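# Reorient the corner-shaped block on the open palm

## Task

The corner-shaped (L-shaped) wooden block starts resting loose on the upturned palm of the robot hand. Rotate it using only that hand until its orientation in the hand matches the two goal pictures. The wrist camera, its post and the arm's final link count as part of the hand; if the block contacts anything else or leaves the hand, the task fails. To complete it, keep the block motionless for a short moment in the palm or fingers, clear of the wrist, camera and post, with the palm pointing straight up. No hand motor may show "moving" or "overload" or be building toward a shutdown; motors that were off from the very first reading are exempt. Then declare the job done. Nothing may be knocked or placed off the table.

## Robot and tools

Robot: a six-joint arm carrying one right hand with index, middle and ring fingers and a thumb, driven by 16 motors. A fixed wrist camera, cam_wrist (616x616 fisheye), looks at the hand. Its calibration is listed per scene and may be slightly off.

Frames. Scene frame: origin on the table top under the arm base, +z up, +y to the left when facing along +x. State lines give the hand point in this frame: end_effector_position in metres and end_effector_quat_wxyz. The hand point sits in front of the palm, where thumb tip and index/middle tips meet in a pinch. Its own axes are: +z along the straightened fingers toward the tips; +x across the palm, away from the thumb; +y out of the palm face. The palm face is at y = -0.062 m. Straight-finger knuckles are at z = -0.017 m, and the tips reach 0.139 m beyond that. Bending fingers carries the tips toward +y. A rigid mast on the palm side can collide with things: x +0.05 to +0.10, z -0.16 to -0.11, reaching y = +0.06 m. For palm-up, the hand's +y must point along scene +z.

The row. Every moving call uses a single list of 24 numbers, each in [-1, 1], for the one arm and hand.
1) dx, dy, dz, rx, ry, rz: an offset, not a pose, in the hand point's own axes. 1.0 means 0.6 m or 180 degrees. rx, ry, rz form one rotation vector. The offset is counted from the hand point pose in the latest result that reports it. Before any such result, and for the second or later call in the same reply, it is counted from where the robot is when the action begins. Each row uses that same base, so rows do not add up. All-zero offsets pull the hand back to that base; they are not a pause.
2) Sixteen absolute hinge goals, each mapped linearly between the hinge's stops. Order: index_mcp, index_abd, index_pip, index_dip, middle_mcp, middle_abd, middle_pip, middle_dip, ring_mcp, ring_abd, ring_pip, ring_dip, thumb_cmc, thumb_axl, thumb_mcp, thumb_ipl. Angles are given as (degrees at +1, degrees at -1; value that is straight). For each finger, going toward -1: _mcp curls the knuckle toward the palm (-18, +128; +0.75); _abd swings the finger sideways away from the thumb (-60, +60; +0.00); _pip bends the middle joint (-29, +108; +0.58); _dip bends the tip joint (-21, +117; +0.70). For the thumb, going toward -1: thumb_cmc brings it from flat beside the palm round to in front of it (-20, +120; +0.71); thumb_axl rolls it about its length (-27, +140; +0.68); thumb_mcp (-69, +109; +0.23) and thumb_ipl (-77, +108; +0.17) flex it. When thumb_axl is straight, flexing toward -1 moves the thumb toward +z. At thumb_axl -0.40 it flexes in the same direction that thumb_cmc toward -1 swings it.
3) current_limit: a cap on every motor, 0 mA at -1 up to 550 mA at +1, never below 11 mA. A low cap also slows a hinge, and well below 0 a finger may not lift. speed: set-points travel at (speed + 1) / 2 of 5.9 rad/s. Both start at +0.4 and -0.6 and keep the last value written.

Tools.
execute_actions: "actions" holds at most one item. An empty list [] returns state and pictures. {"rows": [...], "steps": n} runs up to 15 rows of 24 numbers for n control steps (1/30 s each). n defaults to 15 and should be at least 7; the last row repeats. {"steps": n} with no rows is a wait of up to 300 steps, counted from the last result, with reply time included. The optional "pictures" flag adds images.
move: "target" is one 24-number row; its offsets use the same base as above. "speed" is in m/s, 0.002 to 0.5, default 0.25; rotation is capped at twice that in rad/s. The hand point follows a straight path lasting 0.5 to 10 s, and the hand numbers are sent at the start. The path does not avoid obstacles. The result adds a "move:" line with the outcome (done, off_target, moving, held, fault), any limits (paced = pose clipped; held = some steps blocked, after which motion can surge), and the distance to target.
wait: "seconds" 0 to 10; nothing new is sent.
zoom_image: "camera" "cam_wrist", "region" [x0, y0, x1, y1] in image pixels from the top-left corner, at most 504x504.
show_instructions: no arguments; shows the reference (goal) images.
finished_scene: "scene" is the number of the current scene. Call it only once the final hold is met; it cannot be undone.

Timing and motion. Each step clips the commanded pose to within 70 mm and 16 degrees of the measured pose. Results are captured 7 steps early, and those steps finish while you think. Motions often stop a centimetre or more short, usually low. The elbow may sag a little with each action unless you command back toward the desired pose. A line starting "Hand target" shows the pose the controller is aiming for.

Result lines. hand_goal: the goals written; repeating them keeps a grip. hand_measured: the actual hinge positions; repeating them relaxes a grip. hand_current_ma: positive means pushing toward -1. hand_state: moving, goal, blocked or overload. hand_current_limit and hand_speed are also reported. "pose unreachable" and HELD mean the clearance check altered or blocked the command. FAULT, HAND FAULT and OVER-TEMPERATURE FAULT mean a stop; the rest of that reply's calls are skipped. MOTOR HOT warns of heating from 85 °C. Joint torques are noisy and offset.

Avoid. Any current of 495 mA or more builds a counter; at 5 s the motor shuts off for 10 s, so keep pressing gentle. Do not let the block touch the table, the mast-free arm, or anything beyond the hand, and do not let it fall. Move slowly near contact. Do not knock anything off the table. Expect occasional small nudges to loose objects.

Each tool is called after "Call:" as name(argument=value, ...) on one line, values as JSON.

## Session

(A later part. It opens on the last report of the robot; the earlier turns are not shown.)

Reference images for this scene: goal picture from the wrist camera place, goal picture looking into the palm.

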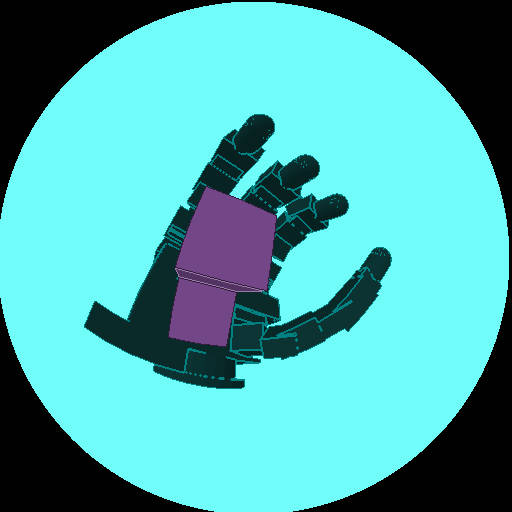

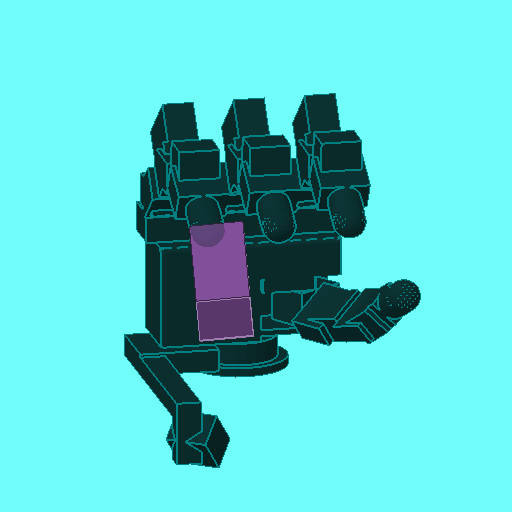

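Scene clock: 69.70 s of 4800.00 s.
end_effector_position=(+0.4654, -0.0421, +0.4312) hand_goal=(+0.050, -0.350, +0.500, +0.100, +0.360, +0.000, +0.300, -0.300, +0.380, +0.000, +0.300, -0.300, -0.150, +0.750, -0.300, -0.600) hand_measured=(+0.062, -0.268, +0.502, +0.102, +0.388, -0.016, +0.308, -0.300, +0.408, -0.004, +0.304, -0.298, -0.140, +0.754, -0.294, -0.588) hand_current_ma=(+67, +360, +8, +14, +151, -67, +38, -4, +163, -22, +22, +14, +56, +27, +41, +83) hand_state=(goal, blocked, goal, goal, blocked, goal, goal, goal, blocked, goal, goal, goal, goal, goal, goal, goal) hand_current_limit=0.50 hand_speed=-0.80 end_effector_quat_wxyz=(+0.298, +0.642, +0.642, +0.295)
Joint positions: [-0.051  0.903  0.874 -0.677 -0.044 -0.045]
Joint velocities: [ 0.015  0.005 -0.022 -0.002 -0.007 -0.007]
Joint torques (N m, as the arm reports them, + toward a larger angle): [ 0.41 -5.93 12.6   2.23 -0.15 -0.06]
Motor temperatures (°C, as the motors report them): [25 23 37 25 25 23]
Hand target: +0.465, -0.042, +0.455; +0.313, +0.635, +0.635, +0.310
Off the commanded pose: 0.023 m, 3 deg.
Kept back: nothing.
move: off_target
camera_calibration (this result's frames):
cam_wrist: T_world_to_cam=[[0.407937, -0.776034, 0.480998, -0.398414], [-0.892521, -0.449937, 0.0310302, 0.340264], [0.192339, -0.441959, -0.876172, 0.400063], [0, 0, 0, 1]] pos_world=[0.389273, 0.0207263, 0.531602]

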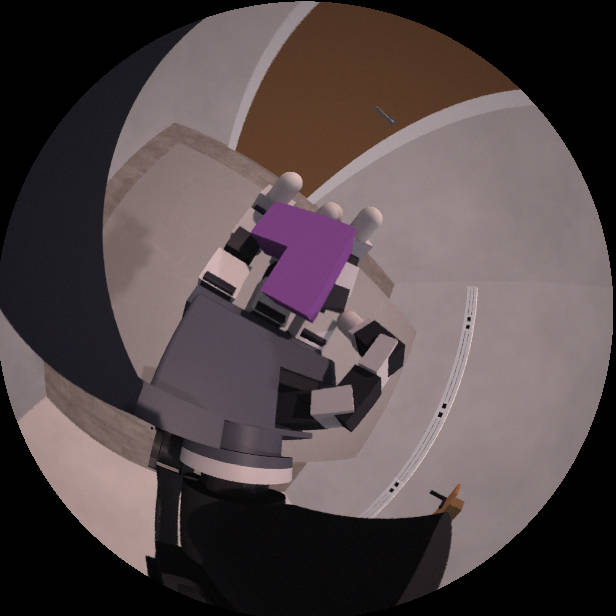

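Call:
move(target=[0,0.03,-0.025,-0.015,0,0, 0.36,0.35,0.4,-0.1, 0.36,0,0.3,-0.3, 0.62,0.15,0.45,-0.3, 0.2,0.68,-0.45,0.0, 0.5,-0.75], speed=0.1)

Call:
move(target=[0,0.03,-0.025,-0.015,0,0, 0.05,0.4,0.5,0.1, 0.36,0,0.3,-0.3, 0.42,0.15,0.4,-0.3, 0.2,0.68,-0.45,0.0, 0.5,-0.75], speed=0.1)

Call:
zoom_image(camera="cam_wrist", region=[140, 120, 470, 450])

Scene clock: 71.70 s of 4800.00 s.
end_effector_position=(+0.4654, -0.0421, +0.4312) hand_goal=(+0.360, +0.350, +0.400, -0.100, +0.360, +0.000, +0.300, -0.300, +0.620, +0.150, +0.450, -0.300, +0.200, +0.680, -0.450, +0.000) hand_measured=(+0.372, +0.346, +0.408, -0.096, +0.390, -0.002, +0.308, -0.300, +0.626, +0.146, +0.450, -0.298, +0.202, +0.682, -0.452, -0.004) hand_current_ma=(+65, -21, +45, +20, +158, -13, +42, -4, +39, -20, +1, +14, +13, +7, -13, -29) hand_state=(goal, goal, goal, goal, blocked, goal, goal, goal, goal, goal, goal, goal, goal, goal, goal, goal) hand_current_limit=0.50 hand_speed=-0.75 end_effector_quat_wxyz=(+0.298, +0.642, +0.642, +0.295)
Joint positions: [-0.051  0.903  0.874 -0.677 -0.044 -0.045]
Joint velocities: [-0.005 -0.005  0.007 -0.027  0.007  0.022]
Joint torques (N m, as the arm reports them, + toward a larger angle): [ 0.45 -6.04 12.64  2.21 -0.13 -0.08]
Motor temperatures (°C, as the motors report them): [25 23 37 25 25 23]
Hand target: +0.465, -0.042, +0.455; +0.313, +0.635, +0.635, +0.310
Off the commanded pose: 0.023 m, 3 deg.
Kept back: nothing.
move: off_target
camera_calibration (this result's frames):
cam_wrist: T_world_to_cam=[[0.407937, -0.776034, 0.480998, -0.398414], [-0.892521, -0.449937, 0.0310302, 0.340264], [0.192339, -0.441959, -0.876172, 0.400063], [0, 0, 0, 1]] pos_world=[0.389273, 0.0207263, 0.531602]

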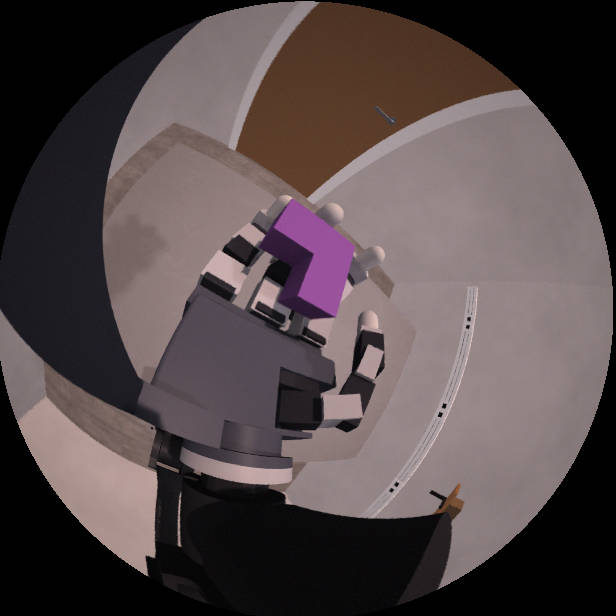

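Scene clock: 72.53 s of 4800.00 s.
end_effector_position=(+0.4654, -0.0421, +0.4312) hand_goal=(+0.050, +0.400, +0.500, +0.100, +0.360, +0.000, +0.300, -0.300, +0.420, +0.150, +0.400, -0.300, +0.200, +0.680, -0.450, +0.000) hand_measured=(+0.078, +0.396, +0.500, +0.098, +0.390, -0.002, +0.308, -0.300, +0.442, +0.146, +0.410, -0.298, +0.202, +0.682, -0.452, -0.004) hand_current_ma=(+148, -14, +2, -14, +158, -11, +42, -4, +131, -18, +47, +14, +14, +8, -14, -28) hand_state=(blocked, goal, goal, goal, blocked, goal, goal, goal, blocked, goal, goal, goal, goal, goal, goal, goal) hand_current_limit=0.50 hand_speed=-0.75 end_effector_quat_wxyz=(+0.298, +0.642, +0.642, +0.295)
Joint positions: [-0.051  0.903  0.874 -0.677 -0.044 -0.045]
Joint velocities: [-0.015 -0.005 -0.002 -0.017 -0.007 -0.081]
Joint torques (N m, as the arm reports them, + toward a larger angle): [ 0.36 -5.72 12.62  2.16 -0.12 -0.08]
Motor temperatures (°C, as the motors report them): [25 23 37 25 25 23]
Hand target: +0.465, -0.042, +0.455; +0.313, +0.635, +0.635, +0.310
Off the commanded pose: 0.023 m, 3 deg.
Kept back: nothing.
move: off_target
camera_calibration (this result's frames):
cam_wrist: T_world_to_cam=[[0.407937, -0.776034, 0.480998, -0.398414], [-0.892521, -0.449937, 0.0310302, 0.340264], [0.192339, -0.441959, -0.876172, 0.400063], [0, 0, 0, 1]] pos_world=[0.389273, 0.0207263, 0.531602]

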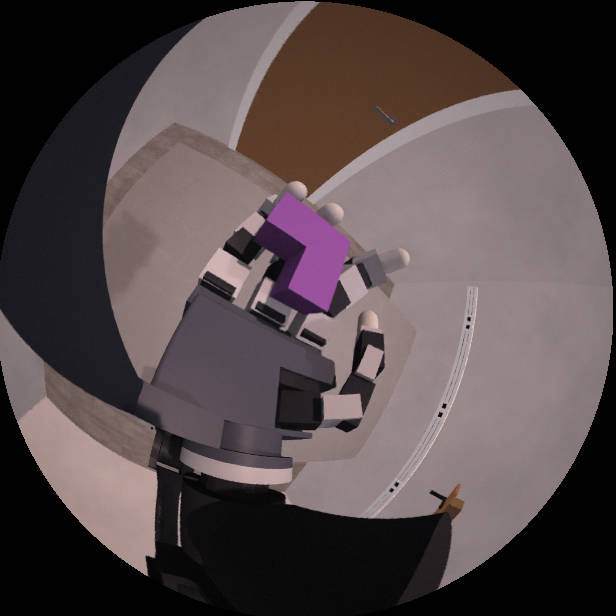

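Region (140, 120, 470, 450) of cam_wrist's 616x616 image, scaled by 1.527, with more detail than that image has.

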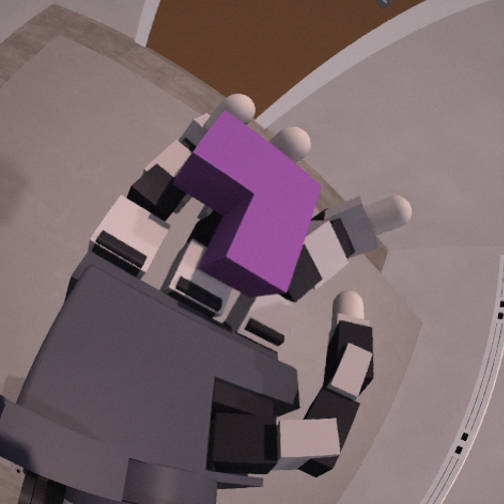

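Now sweep the index toward +x.

Call:
move(target=[0,0.03,-0.025,-0.015,0,0, -0.1,-0.3,0.55,0.3, 0.36,0,0.3,-0.3, 0.42,0.0,0.35,-0.3, 0.2,0.68,-0.45,0.0, 0.5,-0.8], speed=0.1)

Call:
zoom_image(camera="cam_wrist", region=[140, 120, 470, 450])

Scene clock: 74.30 s of 4800.00 s.
end_effector_position=(+0.4654, -0.0421, +0.4312) hand_goal=(-0.100, -0.300, +0.550, +0.300, +0.360, +0.000, +0.300, -0.300, +0.420, +0.000, +0.350, -0.300, +0.200, +0.680, -0.450, +0.000) hand_measured=(-0.074, -0.290, +0.550, +0.298, +0.390, -0.002, +0.308, -0.300, +0.442, +0.004, +0.360, -0.298, +0.202, +0.682, -0.452, -0.004) hand_current_ma=(+142, +47, +2, -13, +158, -11, +42, -4, +131, +15, +49, +14, +14, +8, -14, -28) hand_state=(blocked, goal, goal, goal, blocked, goal, goal, goal, blocked, goal, goal, goal, goal, goal, goal, goal) hand_current_limit=0.50 hand_speed=-0.80 end_effector_quat_wxyz=(+0.298, +0.642, +0.642, +0.295)
Joint positions: [-0.051  0.903  0.874 -0.677 -0.044 -0.045]
Joint velocities: [ 0.005 -0.015 -0.017 -0.037 -0.007 -0.007]
Joint torques (N m, as the arm reports them, + toward a larger angle): [ 0.36 -5.96 12.58  2.22 -0.15 -0.07]
Motor temperatures (°C, as the motors report them): [25 23 37 25 25 23]
Hand target: +0.465, -0.042, +0.455; +0.313, +0.635, +0.635, +0.310
Off the commanded pose: 0.023 m, 3 deg.
Kept back: nothing.
move: off_target
camera_calibration (this result's frames):
cam_wrist: T_world_to_cam=[[0.407937, -0.776034, 0.480998, -0.398414], [-0.892521, -0.449937, 0.0310302, 0.340264], [0.192339, -0.441959, -0.876172, 0.400063], [0, 0, 0, 1]] pos_world=[0.389273, 0.0207263, 0.531602]

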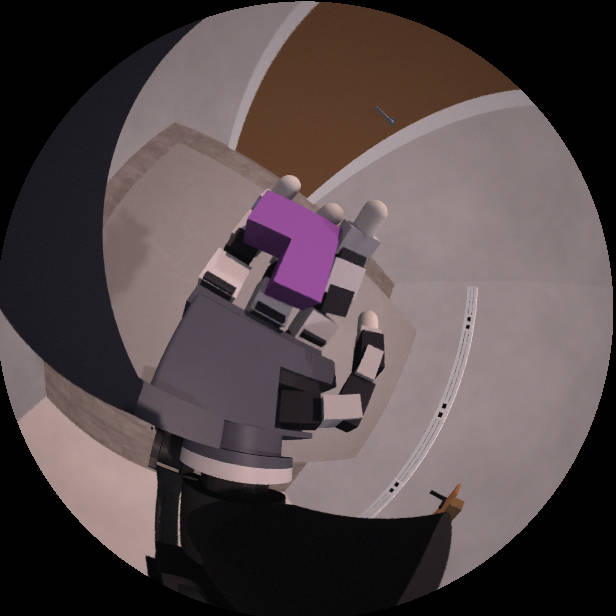

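Region (140, 120, 470, 450) of cam_wrist's 616x616 image, scaled by 1.527, with more detail than that image has.

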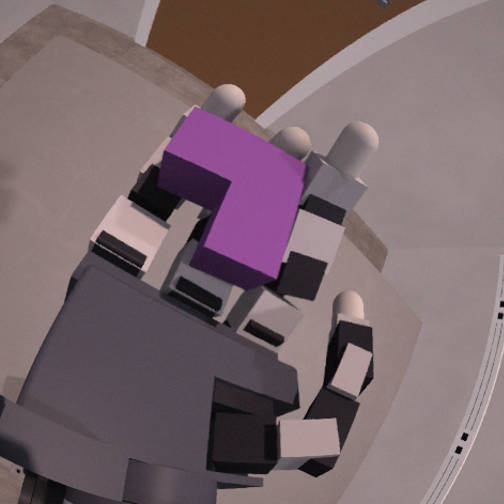

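Call:
move(target=[0,0.03,-0.025,-0.015,0,0, 0.1,-0.18,0.55,0.3, 0.36,0.08,0.3,-0.3, 0.42,0.0,0.45,0.0, -0.25,0.64,-0.33,-0.55, 0.5,-0.75], speed=0.1)

Call:
move(target=[0,0.03,-0.025,-0.015,0.02,0.025, 0.1,-0.18,0.55,0.3, 0.36,0.08,0.3,-0.3, -0.1,0.05,0.58,0.5, -0.25,0.64,-0.33,-0.55, 0.5,-0.82], speed=0.1)

Call:
zoom_image(camera="cam_wrist", region=[140, 120, 470, 450])

Scene clock: 76.23 s of 4800.00 s.
end_effector_position=(+0.4654, -0.0421, +0.4312) hand_goal=(+0.100, -0.180, +0.550, +0.300, +0.360, +0.080, +0.300, -0.300, +0.420, +0.000, +0.450, +0.000, -0.250, +0.640, -0.330, -0.550) hand_measured=(+0.098, -0.168, +0.550, +0.298, +0.392, +0.070, +0.310, -0.300, +0.442, +0.004, +0.450, -0.002, -0.242, +0.646, -0.340, -0.548) hand_current_ma=(-11, +56, +1, -13, +169, -47, +47, -4, +131, +15, +2, -12, +39, +32, -68, +15) hand_state=(goal, goal, goal, goal, blocked, goal, goal, goal, blocked, goal, goal, goal, goal, goal, goal, goal) hand_current_limit=0.50 hand_speed=-0.75 end_effector_quat_wxyz=(+0.298, +0.642, +0.642, +0.295)
Joint positions: [-0.051  0.903  0.874 -0.677 -0.044 -0.045]
Joint velocities: [-0.005 -0.005  0.007  0.002  0.007  0.051]
Joint torques (N m, as the arm reports them, + toward a larger angle): [ 0.45 -5.93 12.6   2.25 -0.15 -0.06]
Motor temperatures (°C, as the motors report them): [25 23 37 25 25 23]
Hand target: +0.465, -0.042, +0.455; +0.313, +0.635, +0.635, +0.310
Off the commanded pose: 0.023 m, 3 deg.
Kept back: nothing.
move: off_target
camera_calibration (this result's frames):
cam_wrist: T_world_to_cam=[[0.407937, -0.776034, 0.480998, -0.398414], [-0.892521, -0.449937, 0.0310302, 0.340264], [0.192339, -0.441959, -0.876172, 0.400063], [0, 0, 0, 1]] pos_world=[0.389273, 0.0207263, 0.531602]

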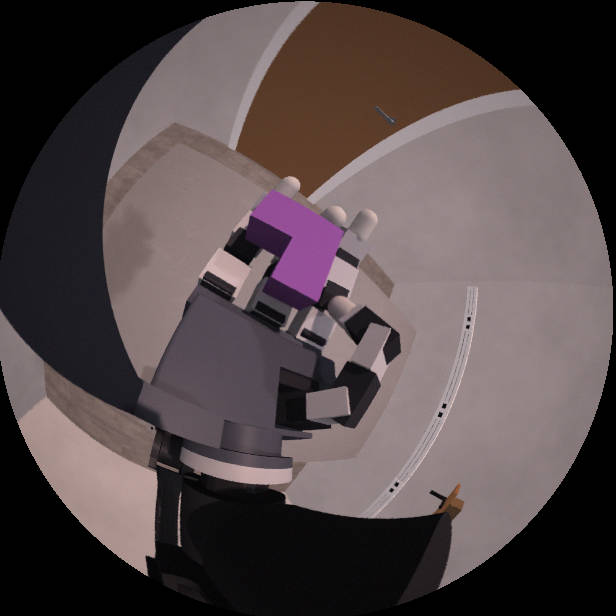

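Scene clock: 77.73 s of 4800.00 s.
end_effector_position=(+0.4656, -0.0367, +0.4296) hand_goal=(+0.100, -0.180, +0.550, +0.300, +0.360, +0.080, +0.300, -0.300, -0.100, +0.050, +0.580, +0.500, -0.250, +0.640, -0.330, -0.550) hand_measured=(+0.102, -0.164, +0.550, +0.298, +0.392, +0.070, +0.310, -0.300, -0.062, +0.046, +0.584, +0.498, -0.242, +0.646, -0.340, -0.548) hand_current_ma=(+10, +69, +0, -13, +169, -48, +48, -4, +219, -15, +16, -12, +39, +41, -68, +10) hand_state=(goal, goal, goal, goal, blocked, goal, goal, goal, blocked, goal, goal, goal, goal, goal, goal, goal) hand_current_limit=0.50 hand_speed=-0.82 end_effector_quat_wxyz=(+0.267, +0.652, +0.630, +0.326)
Joint positions: [-0.054  0.903  0.874 -0.677 -0.115  0.018]
Joint velocities: [ 0.005 -0.015 -0.012 -0.007  0.051 -0.066]
Joint torques (N m, as the arm reports them, + toward a larger angle): [-0.34 -5.81 13.25  2.01 -0.25 -0.02]
Motor temperatures (°C, as the motors report them): [25 23 37 25 25 23]
Hand target: +0.465, -0.042, +0.454; +0.281, +0.650, +0.619, +0.341
Off the commanded pose: 0.026 m, 3 deg.
Kept back: nothing.
move: off_target
camera_calibration (this result's frames):
cam_wrist: T_world_to_cam=[[0.415142, -0.81351, 0.407258, -0.366552], [-0.88809, -0.459498, -0.0125774, 0.359241], [0.197366, -0.35646, -0.913226, 0.417686], [0, 0, 0, 1]] pos_world=[0.388773, 0.0157651, 0.535241]

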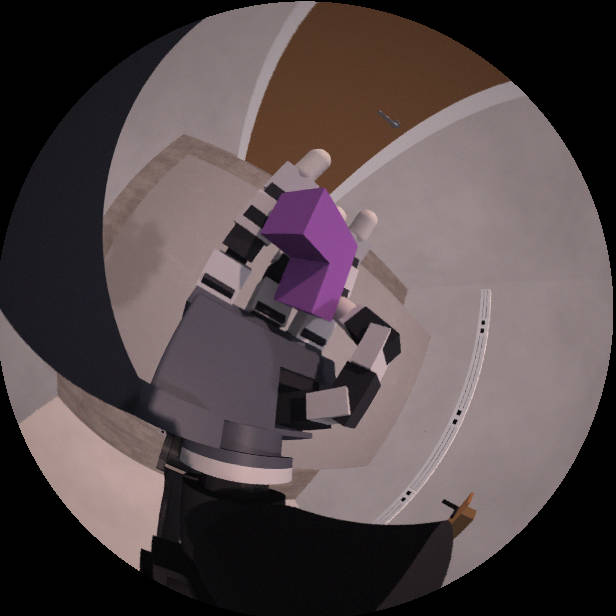

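Region (140, 120, 470, 450) of cam_wrist's 616x616 image, scaled by 1.527, with more detail than that image has.

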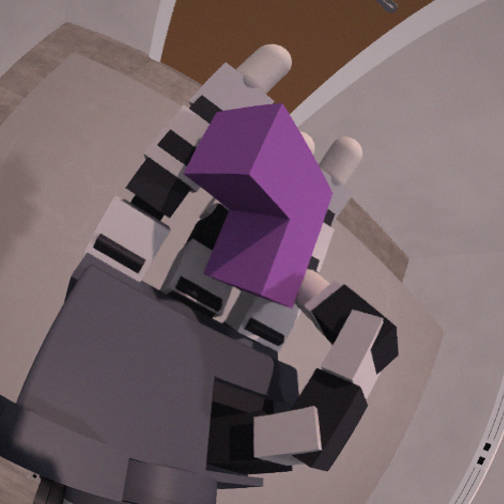

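Call:
move(target=[0,0.03,-0.025,-0.015,0,0, 0.22,-0.15,0.55,0.3, 0.36,0.08,0.3,-0.3, -0.35,0.12,0.58,0.5, -0.2,0.68,-0.33,-0.55, 0.5,-0.87], speed=0.1)

Call:
zoom_image(camera="cam_wrist", region=[140, 120, 470, 450])

Scene clock: 79.10 s of 4800.00 s.
end_effector_position=(+0.4656, -0.0366, +0.4296) hand_goal=(+0.220, -0.150, +0.550, +0.300, +0.360, +0.080, +0.300, -0.300, -0.350, +0.120, +0.580, +0.500, -0.200, +0.680, -0.330, -0.550) hand_measured=(+0.226, -0.140, +0.550, +0.298, +0.392, +0.070, +0.310, -0.300, -0.320, +0.114, +0.584, +0.498, -0.196, +0.686, -0.340, -0.548) hand_current_ma=(+34, +43, +0, -13, +169, -48, +48, -4, +175, -31, +17, -11, +21, +38, -66, +10) hand_state=(goal, goal, goal, goal, blocked, goal, goal, goal, blocked, goal, goal, goal, goal, goal, goal, goal) hand_current_limit=0.50 hand_speed=-0.87 end_effector_quat_wxyz=(+0.267, +0.652, +0.631, +0.326)
Joint positions: [-0.054  0.903  0.874 -0.677 -0.115  0.018]
Joint velocities: [-0.015 -0.005  0.007 -0.022  0.095  0.007]
Joint torques (N m, as the arm reports them, + toward a larger angle): [ 0.05 -5.89 12.53  2.24 -0.22 -0.09]
Motor temperatures (°C, as the motors report them): [25 23 37 25 25 23]
Hand target: +0.465, -0.038, +0.453; +0.282, +0.645, +0.623, +0.341
Off the commanded pose: 0.023 m, 3 deg.
Kept back: nothing.
move: off_target
camera_calibration (this result's frames):
cam_wrist: T_world_to_cam=[[0.415371, -0.81349, 0.407064, -0.366523], [-0.887956, -0.459752, -0.0127061, 0.359261], [0.197485, -0.356178, -0.913311, 0.417699], [0, 0, 0, 1]] pos_world=[0.388762, 0.0157833, 0.535252]

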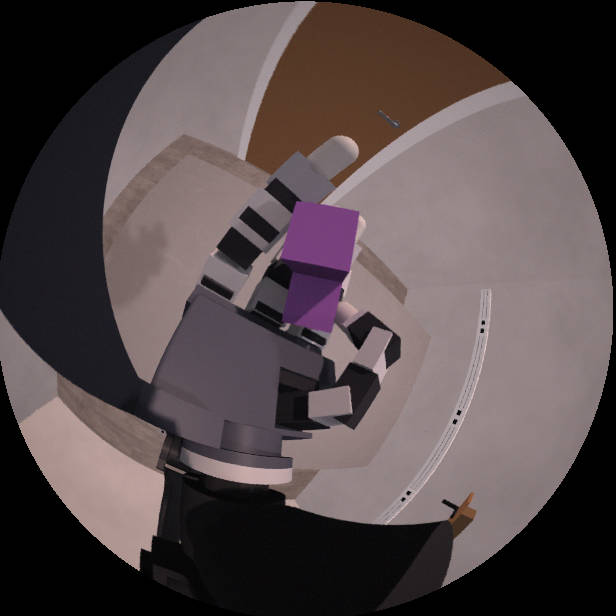

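Region (140, 120, 470, 450) of cam_wrist's 616x616 image, scaled by 1.527, with more detail than that image has.

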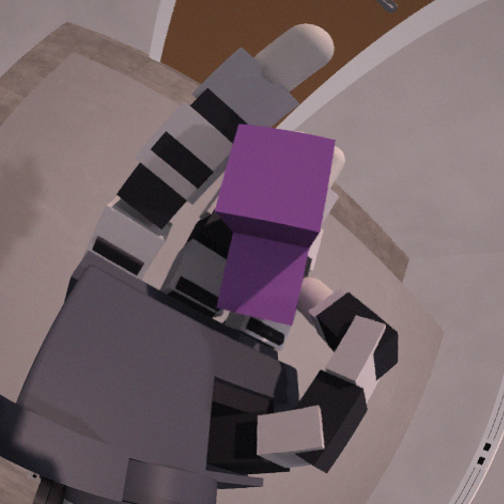

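Progress. Continue: ring further flexed and pushing, index lower.

Call:
move(target=[0,0.03,-0.025,-0.015,0,0, 0.33,-0.13,0.45,0.0, 0.36,0.08,0.3,-0.3, -0.5,0.25,0.58,0.5, -0.15,0.72,-0.35,-0.45, 0.5,-0.9], speed=0.1)

Call:
zoom_image(camera="cam_wrist", region=[140, 120, 470, 450])

Scene clock: 80.80 s of 4800.00 s.
end_effector_position=(+0.4656, -0.0366, +0.4296) hand_goal=(+0.330, -0.130, +0.450, +0.000, +0.360, +0.080, +0.300, -0.300, -0.500, +0.250, +0.580, +0.500, -0.150, +0.720, -0.350, -0.450) hand_measured=(+0.340, -0.132, +0.458, +0.004, +0.388, +0.078, +0.310, -0.300, -0.474, +0.240, +0.584, +0.498, -0.144, +0.726, -0.352, -0.452) hand_current_ma=(+56, -7, +46, +21, +150, -13, +48, -4, +159, -44, +17, -11, +31, +36, -14, -13) hand_state=(goal, goal, goal, goal, blocked, goal, goal, goal, blocked, goal, goal, goal, goal, goal, goal, goal) hand_current_limit=0.50 hand_speed=-0.90 end_effector_quat_wxyz=(+0.267, +0.652, +0.631, +0.326)
Joint positions: [-0.054  0.903  0.874 -0.677 -0.115  0.018]
Joint velocities: [-0.024 -0.015 -0.012 -0.012  0.022  0.022]
Joint torques (N m, as the arm reports them, + toward a larger angle): [ 0.07 -5.91 12.57  2.21 -0.22 -0.1 ]
Motor temperatures (°C, as the motors report them): [25 23 37 25 25 23]
Hand target: +0.465, -0.038, +0.453; +0.282, +0.645, +0.623, +0.341
Off the commanded pose: 0.023 m, 3 deg.
Kept back: nothing.
move: off_target
camera_calibration (this result's frames):
cam_wrist: T_world_to_cam=[[0.415371, -0.81349, 0.407064, -0.366523], [-0.887956, -0.459752, -0.0127061, 0.359261], [0.197485, -0.356178, -0.913311, 0.417699], [0, 0, 0, 1]] pos_world=[0.388762, 0.0157833, 0.535252]

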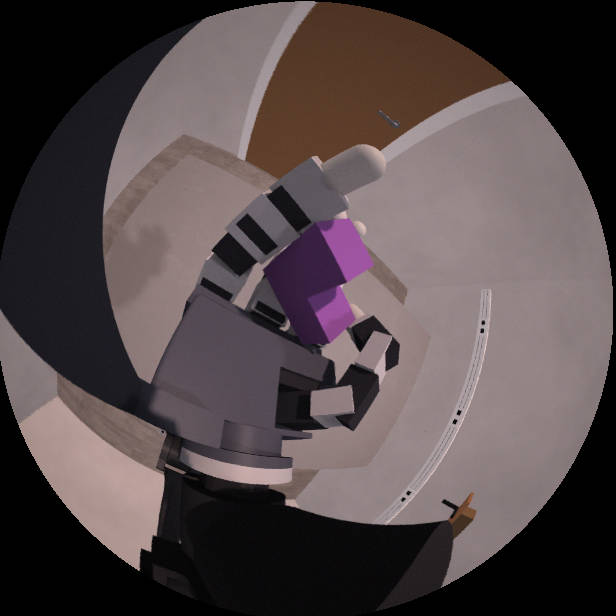

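Region (140, 120, 470, 450) of cam_wrist's 616x616 image, scaled by 1.527, with more detail than that image has.

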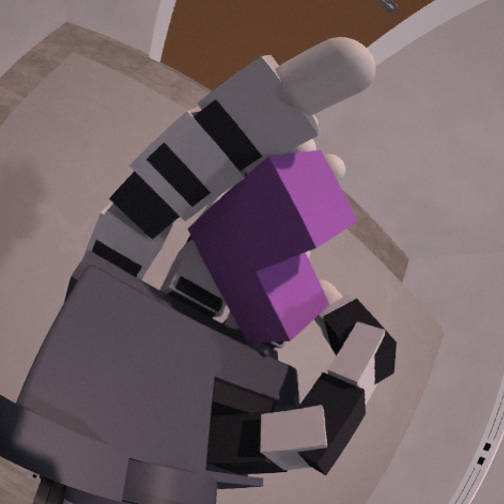

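Call:
move(target=[0,0.03,-0.025,-0.015,0,0, 0.33,-0.13,0.45,0.0, 0.36,0.08,0.3,-0.3, -0.5,0.2,0.58,0.5, -0.25,0.55,-0.33,-0.55, 0.5,-0.9], speed=0.1)

Call:
zoom_image(camera="cam_wrist", region=[140, 120, 470, 450])

Scene clock: 81.93 s of 4800.00 s.
end_effector_position=(+0.4656, -0.0366, +0.4296) hand_goal=(+0.330, -0.130, +0.450, +0.000, +0.360, +0.080, +0.300, -0.300, -0.500, +0.200, +0.580, +0.500, -0.250, +0.550, -0.330, -0.550) hand_measured=(+0.340, -0.132, +0.458, +0.004, +0.388, +0.078, +0.310, -0.300, -0.474, +0.176, +0.584, +0.498, -0.186, +0.708, -0.330, -0.540) hand_current_ma=(+56, -7, +46, +21, +150, -13, +48, -4, +158, -102, +17, -11, +329, +412, +0, +61) hand_state=(goal, goal, goal, goal, blocked, goal, goal, goal, blocked, blocked, goal, goal, blocked, blocked, goal, goal) hand_current_limit=0.50 hand_speed=-0.90 end_effector_quat_wxyz=(+0.267, +0.652, +0.631, +0.326)
Joint positions: [-0.054  0.903  0.874 -0.677 -0.115  0.018]
Joint velocities: [-0.015 -0.015  0.002 -0.007  0.037 -0.037]
Joint torques (N m, as the arm reports them, + toward a larger angle): [ 0.07 -5.89 12.56  2.23 -0.22 -0.09]
Motor temperatures (°C, as the motors report them): [25 23 37 25 25 23]
Hand target: +0.465, -0.038, +0.453; +0.282, +0.645, +0.623, +0.341
Off the commanded pose: 0.023 m, 3 deg.
Kept back: nothing.
move: off_target
camera_calibration (this result's frames):
cam_wrist: T_world_to_cam=[[0.415371, -0.81349, 0.407064, -0.366523], [-0.887956, -0.459752, -0.0127061, 0.359261], [0.197485, -0.356178, -0.913311, 0.417699], [0, 0, 0, 1]] pos_world=[0.388762, 0.0157833, 0.535252]

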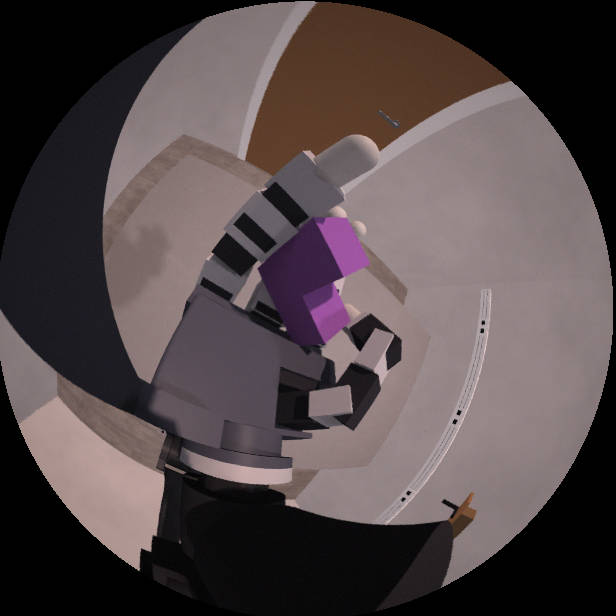

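Region (140, 120, 470, 450) of cam_wrist's 616x616 image, scaled by 1.527, with more detail than that image has.

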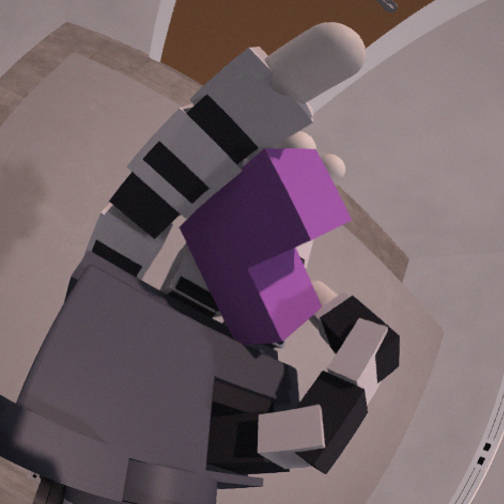

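Call:
move(target=[0,0.03,-0.025,0.0,0,0, 0.35,-0.12,0.56,-0.3, 0.36,0.08,0.56,-0.3, -0.6,0.32,0.58,0.5, -0.22,0.62,-0.33,-0.55, 0.4,-0.9], speed=0.1)

Call:
zoom_image(camera="cam_wrist", region=[140, 120, 470, 450])

Scene clock: 84.63 s of 4800.00 s.
end_effector_position=(+0.4607, -0.0361, +0.4179) hand_goal=(+0.350, -0.120, +0.560, -0.300, +0.360, +0.080, +0.560, -0.300, -0.600, +0.320, +0.580, +0.500, -0.220, +0.620, -0.330, -0.550) hand_measured=(+0.360, -0.120, +0.560, -0.296, +0.384, +0.078, +0.560, -0.300, -0.566, +0.182, +0.584, +0.498, -0.186, +0.708, -0.330, -0.544) hand_current_ma=(+57, +4, +5, +20, +132, -13, +0, -4, +199, -385, +24, -7, +179, +385, +3, +43) hand_state=(goal, goal, goal, goal, blocked, goal, goal, goal, blocked, blocked, goal, goal, blocked, blocked, goal, goal) hand_current_limit=0.40 hand_speed=-0.90 end_effector_quat_wxyz=(+0.250, +0.660, +0.636, +0.312)
Joint positions: [-0.054  0.903  0.874 -0.725 -0.116  0.018]
Joint velocities: [-0.005 -0.015  0.002 -0.007 -0.051 -0.037]
Joint torques (N m, as the arm reports them, + toward a larger angle): [-0.08 -5.16 15.22  1.31 -0.25 -0.15]
Motor temperatures (°C, as the motors report them): [25 23 37 25 25 23]
Hand target: +0.464, -0.038, +0.453; +0.267, +0.652, +0.630, +0.326
Off the commanded pose: 0.035 m, 3 deg.
Kept back: nothing.
move: off_target
camera_calibration (this result's frames):
cam_wrist: T_world_to_cam=[[0.4348, -0.814737, 0.383604, -0.358535], [-0.887316, -0.460306, 0.0280922, 0.337575], [0.153688, -0.352592, -0.92307, 0.432608], [0, 0, 0, 1]] pos_world=[0.38894, 0.0158097, 0.52738]

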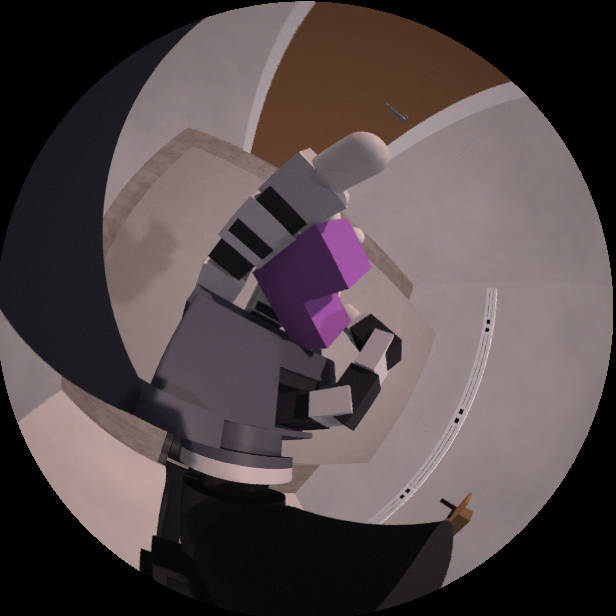

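Region (140, 120, 470, 450) of cam_wrist's 616x616 image, scaled by 1.527, with more detail than that image has.

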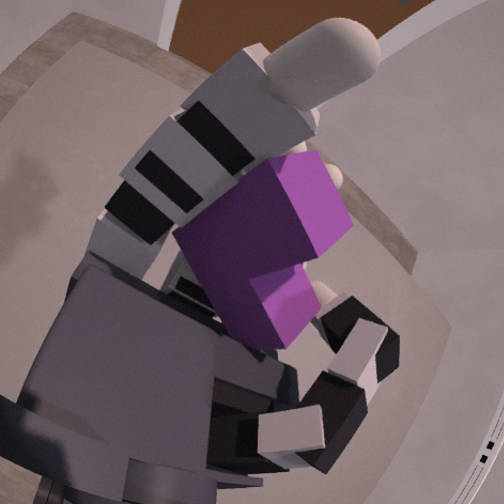

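Call:
move(target=[0,0.04,-0.04,-0.017,0,0, 0.35,-0.12,0.56,-0.3, 0.36,0.08,0.56,-0.3, -0.6,-0.05,0.58,0.5, -0.2,0.68,-0.33,-0.55, 0.4,-0.88], speed=0.1)

Call:
zoom_image(camera="cam_wrist", region=[140, 120, 470, 450])

Scene clock: 86.53 s of 4800.00 s.
end_effector_position=(+0.4595, -0.0358, +0.4203) hand_goal=(+0.350, -0.120, +0.560, -0.300, +0.360, +0.080, +0.560, -0.300, -0.600, -0.050, +0.580, +0.500, -0.200, +0.680, -0.330, -0.550) hand_measured=(+0.360, -0.120, +0.560, -0.296, +0.384, +0.078, +0.562, -0.300, -0.582, -0.046, +0.584, +0.498, -0.190, +0.686, -0.332, -0.548) hand_current_ma=(+57, +4, +5, +20, +132, -11, +10, -4, +103, +18, +24, -7, +52, +39, -15, +12) hand_state=(goal, goal, goal, goal, blocked, goal, goal, goal, goal, goal, goal, goal, goal, goal, goal, goal) hand_current_limit=0.40 hand_speed=-0.88 end_effector_quat_wxyz=(+0.252, +0.659, +0.636, +0.314)
Joint positions: [-0.054  0.897  0.874 -0.725 -0.117  0.018]
Joint velocities: [-0.005  0.005  0.007 -0.007 -0.081  0.007]
Joint torques (N m, as the arm reports them, + toward a larger angle): [-0.27 -5.87 14.02  1.32 -0.26 -0.11]
Motor temperatures (°C, as the motors report them): [25 23 38 25 25 23]
Hand target: +0.459, -0.039, +0.451; +0.268, +0.653, +0.628, +0.329
Off the commanded pose: 0.032 m, 3 deg.
Kept back: nothing.
move: off_target
camera_calibration (this result's frames):
cam_wrist: T_world_to_cam=[[0.43363, -0.814514, 0.385399, -0.358861], [-0.886941, -0.46131, 0.0229909, 0.338582], [0.159062, -0.351796, -0.922463, 0.432374], [0, 0, 0, 1]] pos_world=[0.387141, 0.0160016, 0.529369]

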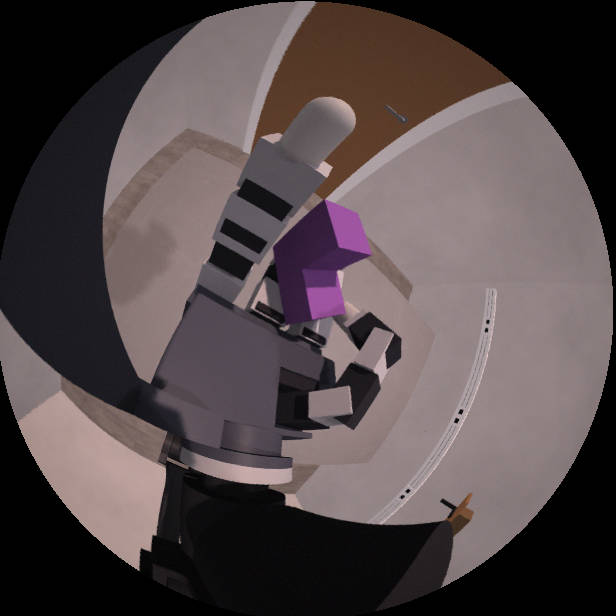

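Region (140, 120, 470, 450) of cam_wrist's 616x616 image, scaled by 1.527, with more detail than that image has.

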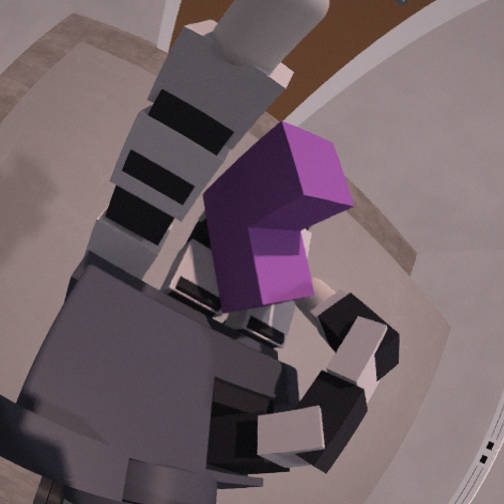

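Call:
move(target=[0,0.04,-0.03,-0.075,-0.018,-0.022, 0.3,-0.12,0.5,-0.3, 0.36,0.08,0.5,-0.3, -0.45,0.05,0.58,0.5, -0.25,0.6,-0.33,-0.55, 0.4,-0.9], speed=0.12)

Call:
zoom_image(camera="cam_wrist", region=[140, 120, 470, 450])

Scene clock: 88.17 s of 4800.00 s.
end_effector_position=(+0.4633, -0.0440, +0.4328) hand_goal=(+0.300, -0.120, +0.500, -0.300, +0.360, +0.080, +0.500, -0.300, -0.450, +0.050, +0.580, +0.500, -0.250, +0.600, -0.330, -0.550) hand_measured=(+0.328, -0.120, +0.508, -0.296, +0.384, +0.078, +0.514, -0.300, -0.444, +0.048, +0.584, +0.498, -0.242, +0.606, -0.332, -0.548) hand_current_ma=(+148, +4, +43, +18, +132, -10, +68, -4, +33, -12, +24, -7, +42, +39, -18, +10) hand_state=(blocked, goal, goal, goal, blocked, goal, goal, goal, goal, goal, goal, goal, goal, goal, goal, goal) hand_current_limit=0.40 hand_speed=-0.90 end_effector_quat_wxyz=(+0.337, +0.627, +0.612, +0.345)
Joint positions: [-0.054  0.87   0.77  -0.466 -0.058 -0.012]
Joint velocities: [-0.015 -0.005 -0.002 -0.017 -0.022 -0.007]
Joint torques (N m, as the arm reports them, + toward a larger angle): [ 1.17 -5.85 10.82  3.49  0.05 -0.22]
Motor temperatures (°C, as the motors report them): [25 23 38 25 25 23]
Hand target: +0.462, -0.038, +0.450; +0.355, +0.611, +0.610, +0.359
Off the commanded pose: 0.018 m, 3 deg.
Kept back: nothing.
move: off_target
camera_calibration (this result's frames):
cam_wrist: T_world_to_cam=[[0.328333, -0.792977, 0.51321, -0.377568], [-0.892502, -0.438339, -0.106301, 0.397414], [0.309255, -0.423139, -0.851655, 0.33708], [0, 0, 0, 1]] pos_world=[0.374417, 0.0174306, 0.523094]

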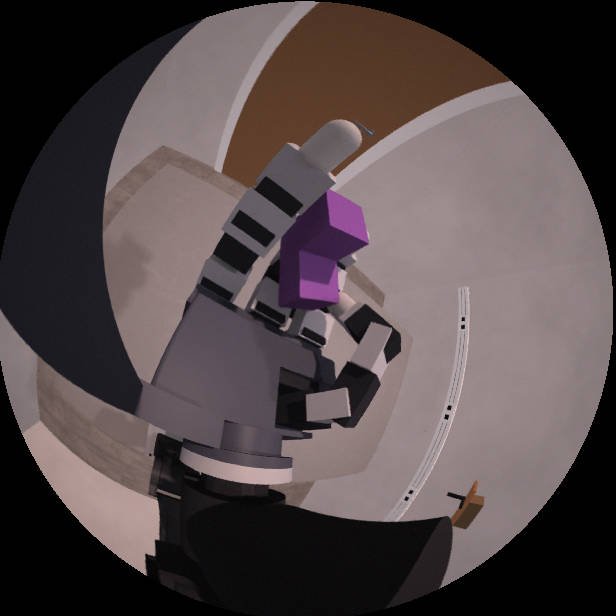

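Region (140, 120, 470, 450) of cam_wrist's 616x616 image, scaled by 1.527, with more detail than that image has.

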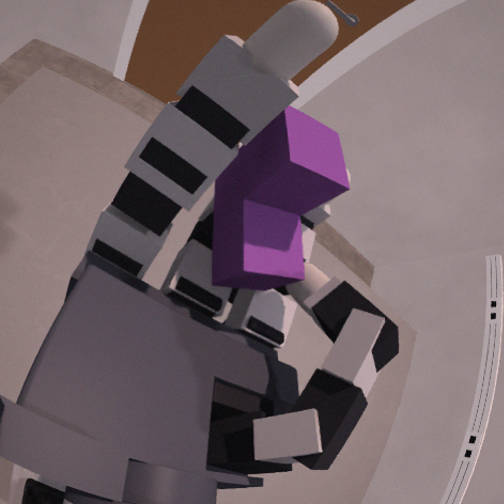

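Call:
move(target=[0,0.03,-0.015,-0.1,-0.0,-0.005, 0.22,-0.12,0.5,-0.3, 0.32,0.08,0.5,-0.3, -0.45,0.05,0.58,0.5, -0.27,0.54,-0.33,-0.55, 0.4,-0.92], speed=0.12)

Call:
zoom_image(camera="cam_wrist", region=[140, 120, 470, 450])

Scene clock: 90.80 s of 4800.00 s.
end_effector_position=(+0.4643, -0.0430, +0.4435) hand_goal=(+0.220, -0.120, +0.500, -0.300, +0.320, +0.080, +0.500, -0.300, -0.450, +0.050, +0.580, +0.500, -0.270, +0.540, -0.330, -0.550) hand_measured=(+0.246, -0.120, +0.508, -0.296, +0.362, +0.078, +0.512, -0.300, -0.444, +0.048, +0.584, +0.498, -0.262, +0.546, -0.332, -0.548) hand_current_ma=(+141, +4, +39, +16, +221, -10, +65, -4, +33, -12, +24, -7, +36, +39, -19, +7) hand_state=(blocked, goal, goal, goal, blocked, goal, goal, goal, goal, goal, goal, goal, goal, goal, goal, goal) hand_current_limit=0.40 hand_speed=-0.92 end_effector_quat_wxyz=(+0.422, +0.569, +0.564, +0.424)
Joint positions: [-0.054  0.888  0.615 -0.015 -0.063 -0.013]
Joint velocities: [-0.015 -0.005 -0.022  0.017 -0.081 -0.007]
Joint torques (N m, as the arm reports them, + toward a larger angle): [ 0.12 -4.29 10.71  3.83 -0.19 -0.06]
Motor temperatures (°C, as the motors report them): [25 23 37 25 25 23]
Hand target: +0.465, -0.044, +0.453; +0.432, +0.562, +0.556, +0.435
Off the commanded pose: 0.009 m, 2 deg.
Kept back: nothing.
move: done
camera_calibration (this result's frames):
cam_wrist: T_world_to_cam=[[0.177608, -0.781948, 0.597506, -0.349577], [-0.828312, -0.446621, -0.338273, 0.472592], [0.53137, -0.434841, -0.72702, 0.18733], [0, 0, 0, 1]] pos_world=[0.354, 0.0191774, 0.504932]

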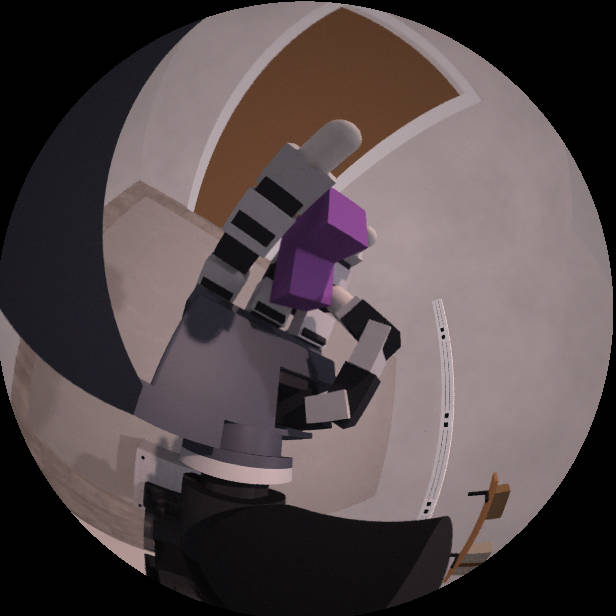

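Region (140, 120, 470, 450) of cam_wrist's 616x616 image, scaled by 1.527, with more detail than that image has.

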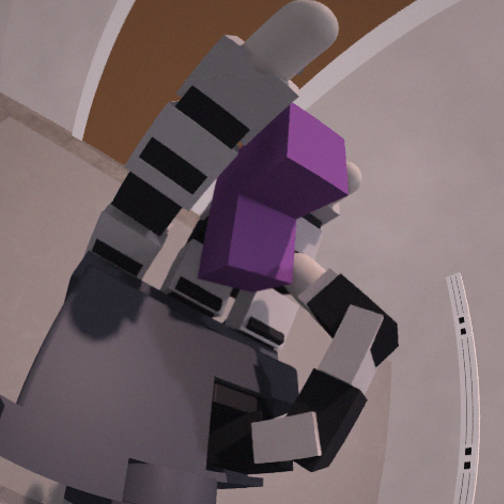

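Call:
move(target=[0,0.02,-0.005,-0.102,0,0, 0.2,-0.12,0.5,-0.3, 0.27,0.08,0.5,-0.3, -0.45,0.05,0.58,0.5, -0.27,0.54,-0.33,-0.55, 0.4,-0.92], speed=0.12)

Call:
zoom_image(camera="cam_wrist", region=[200, 150, 420, 370])

Scene clock: 94.40 s of 4800.00 s.
end_effector_position=(+0.4669, -0.0440, +0.4469) hand_goal=(+0.200, -0.120, +0.500, -0.300, +0.270, +0.080, +0.500, -0.300, -0.450, +0.050, +0.580, +0.500, -0.270, +0.540, -0.330, -0.550) hand_measured=(+0.224, -0.120, +0.506, -0.298, +0.302, +0.078, +0.510, -0.300, -0.444, +0.048, +0.584, +0.498, -0.262, +0.546, -0.334, -0.550) hand_current_ma=(+124, +4, +34, +15, +172, -10, +51, -4, +33, -12, +21, -7, +36, +37, -20, +5) hand_state=(blocked, goal, goal, goal, blocked, goal, goal, goal, goal, goal, goal, goal, goal, goal, goal, goal) hand_current_limit=0.40 hand_speed=-0.92 end_effector_quat_wxyz=(+0.501, +0.501, +0.501, +0.497)
Joint positions: [-0.054  1.052  0.506  0.543 -0.063 -0.004]
Joint velocities: [ 0.005 -0.015 -0.007  0.032 -0.037 -0.051]
Joint torques (N m, as the arm reports them, + toward a larger angle): [ 0.72 -5.51  9.65  3.58 -0.04 -0.01]
Motor temperatures (°C, as the motors report them): [25 23 37 25 25 23]
Hand target: +0.464, -0.043, +0.455; +0.507, +0.494, +0.490, +0.509
Off the commanded pose: 0.009 m, 2 deg.
Kept back: nothing.
move: done
camera_calibration (this result's frames):
cam_wrist: T_world_to_cam=[[0.00107866, -0.775455, 0.631402, -0.285211], [-0.701885, -0.450328, -0.551871, 0.511677], [0.712289, -0.442577, -0.544766, 0.0217952], [0, 0, 0, 1]] pos_world=[0.343922, 0.0189001, 0.474336]

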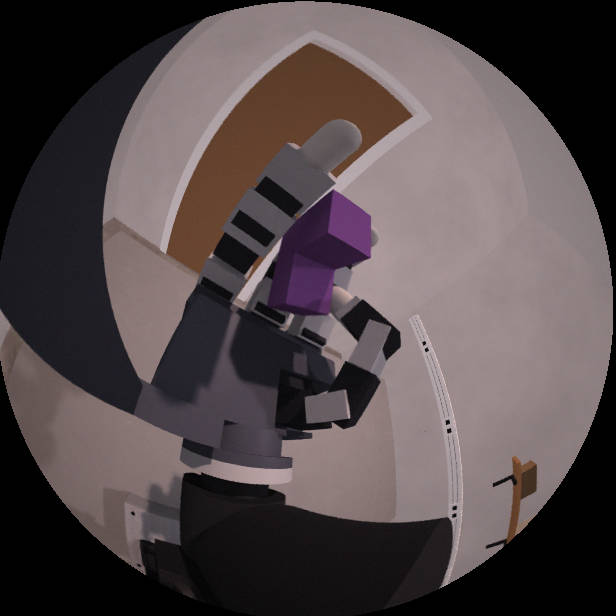

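Region (200, 150, 420, 370) of cam_wrist's 616x616 image, scaled by 2.291, with more detail than that image has.

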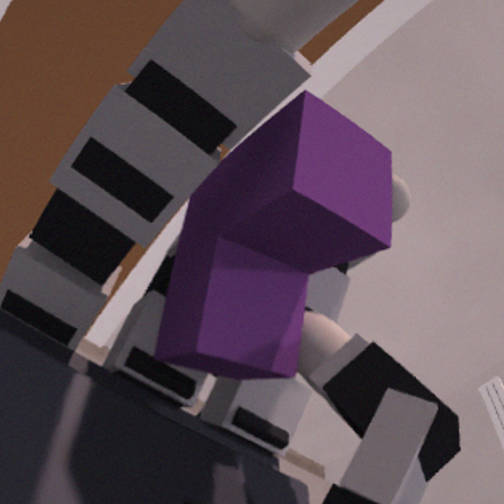

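Call:
move(target=[0,0.015,-0.004,-0.008,0,0, 0.24,-0.12,0.5,-0.3, 0.38,0.08,0.5,-0.3, -0.45,0.0,0.58,0.5, -0.27,0.52,-0.33,-0.55, 0.4,-0.92], speed=0.05)

Call:
zoom_image(camera="cam_wrist", region=[200, 150, 420, 370])

Scene clock: 98.83 s of 4800.00 s.
end_effector_position=(+0.4667, -0.0440, +0.4472) hand_goal=(+0.240, -0.120, +0.500, -0.300, +0.380, +0.080, +0.500, -0.300, -0.450, +0.000, +0.580, +0.500, -0.270, +0.520, -0.330, -0.550) hand_measured=(+0.248, -0.120, +0.506, -0.298, +0.392, +0.078, +0.510, -0.300, -0.444, +0.004, +0.584, +0.498, -0.262, +0.528, -0.334, -0.550) hand_current_ma=(+41, +4, +33, +15, +68, -10, +50, -4, +33, +16, +20, -7, +36, +44, -20, +5) hand_state=(goal, goal, goal, goal, goal, goal, goal, goal, goal, goal, goal, goal, goal, goal, goal, goal) hand_current_limit=0.40 hand_speed=-0.92 end_effector_quat_wxyz=(+0.501, +0.501, +0.500, +0.497)
Joint positions: [-0.054  1.052  0.506  0.544 -0.063 -0.004]
Joint velocities: [ 0.005 -0.005 -0.017  0.002 -0.022  0.022]
Joint torques (N m, as the arm reports them, + toward a larger angle): [ 0.42 -6.18 10.03  2.58 -0.05 -0.07]
Motor temperatures (°C, as the motors report them): [25 23 36 25 25 23]
Hand target: +0.464, -0.044, +0.456; +0.507, +0.495, +0.494, +0.503
Off the commanded pose: 0.009 m, 1 deg.
Kept back: nothing.
After step 90, 0.60 s passed at rest.
move: done
camera_calibration (this result's frames):
cam_wrist: T_world_to_cam=[[0.000114881, -0.77563, 0.631188, -0.284926], [-0.701044, -0.450174, -0.553065, 0.511929], [0.713118, -0.442427, -0.543803, 0.0212669], [0, 0, 0, 1]] pos_world=[0.343752, 0.0188689, 0.474537]

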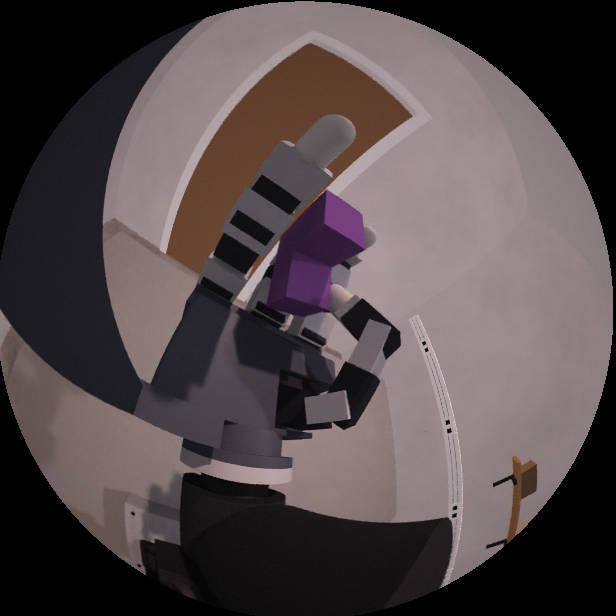

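Region (200, 150, 420, 370) of cam_wrist's 616x616 image, scaled by 2.291, with more detail than that image has.

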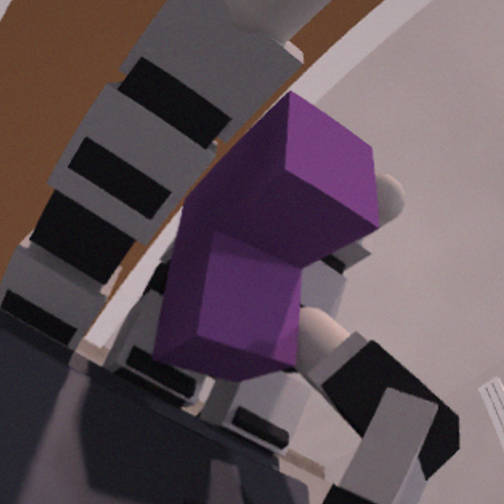

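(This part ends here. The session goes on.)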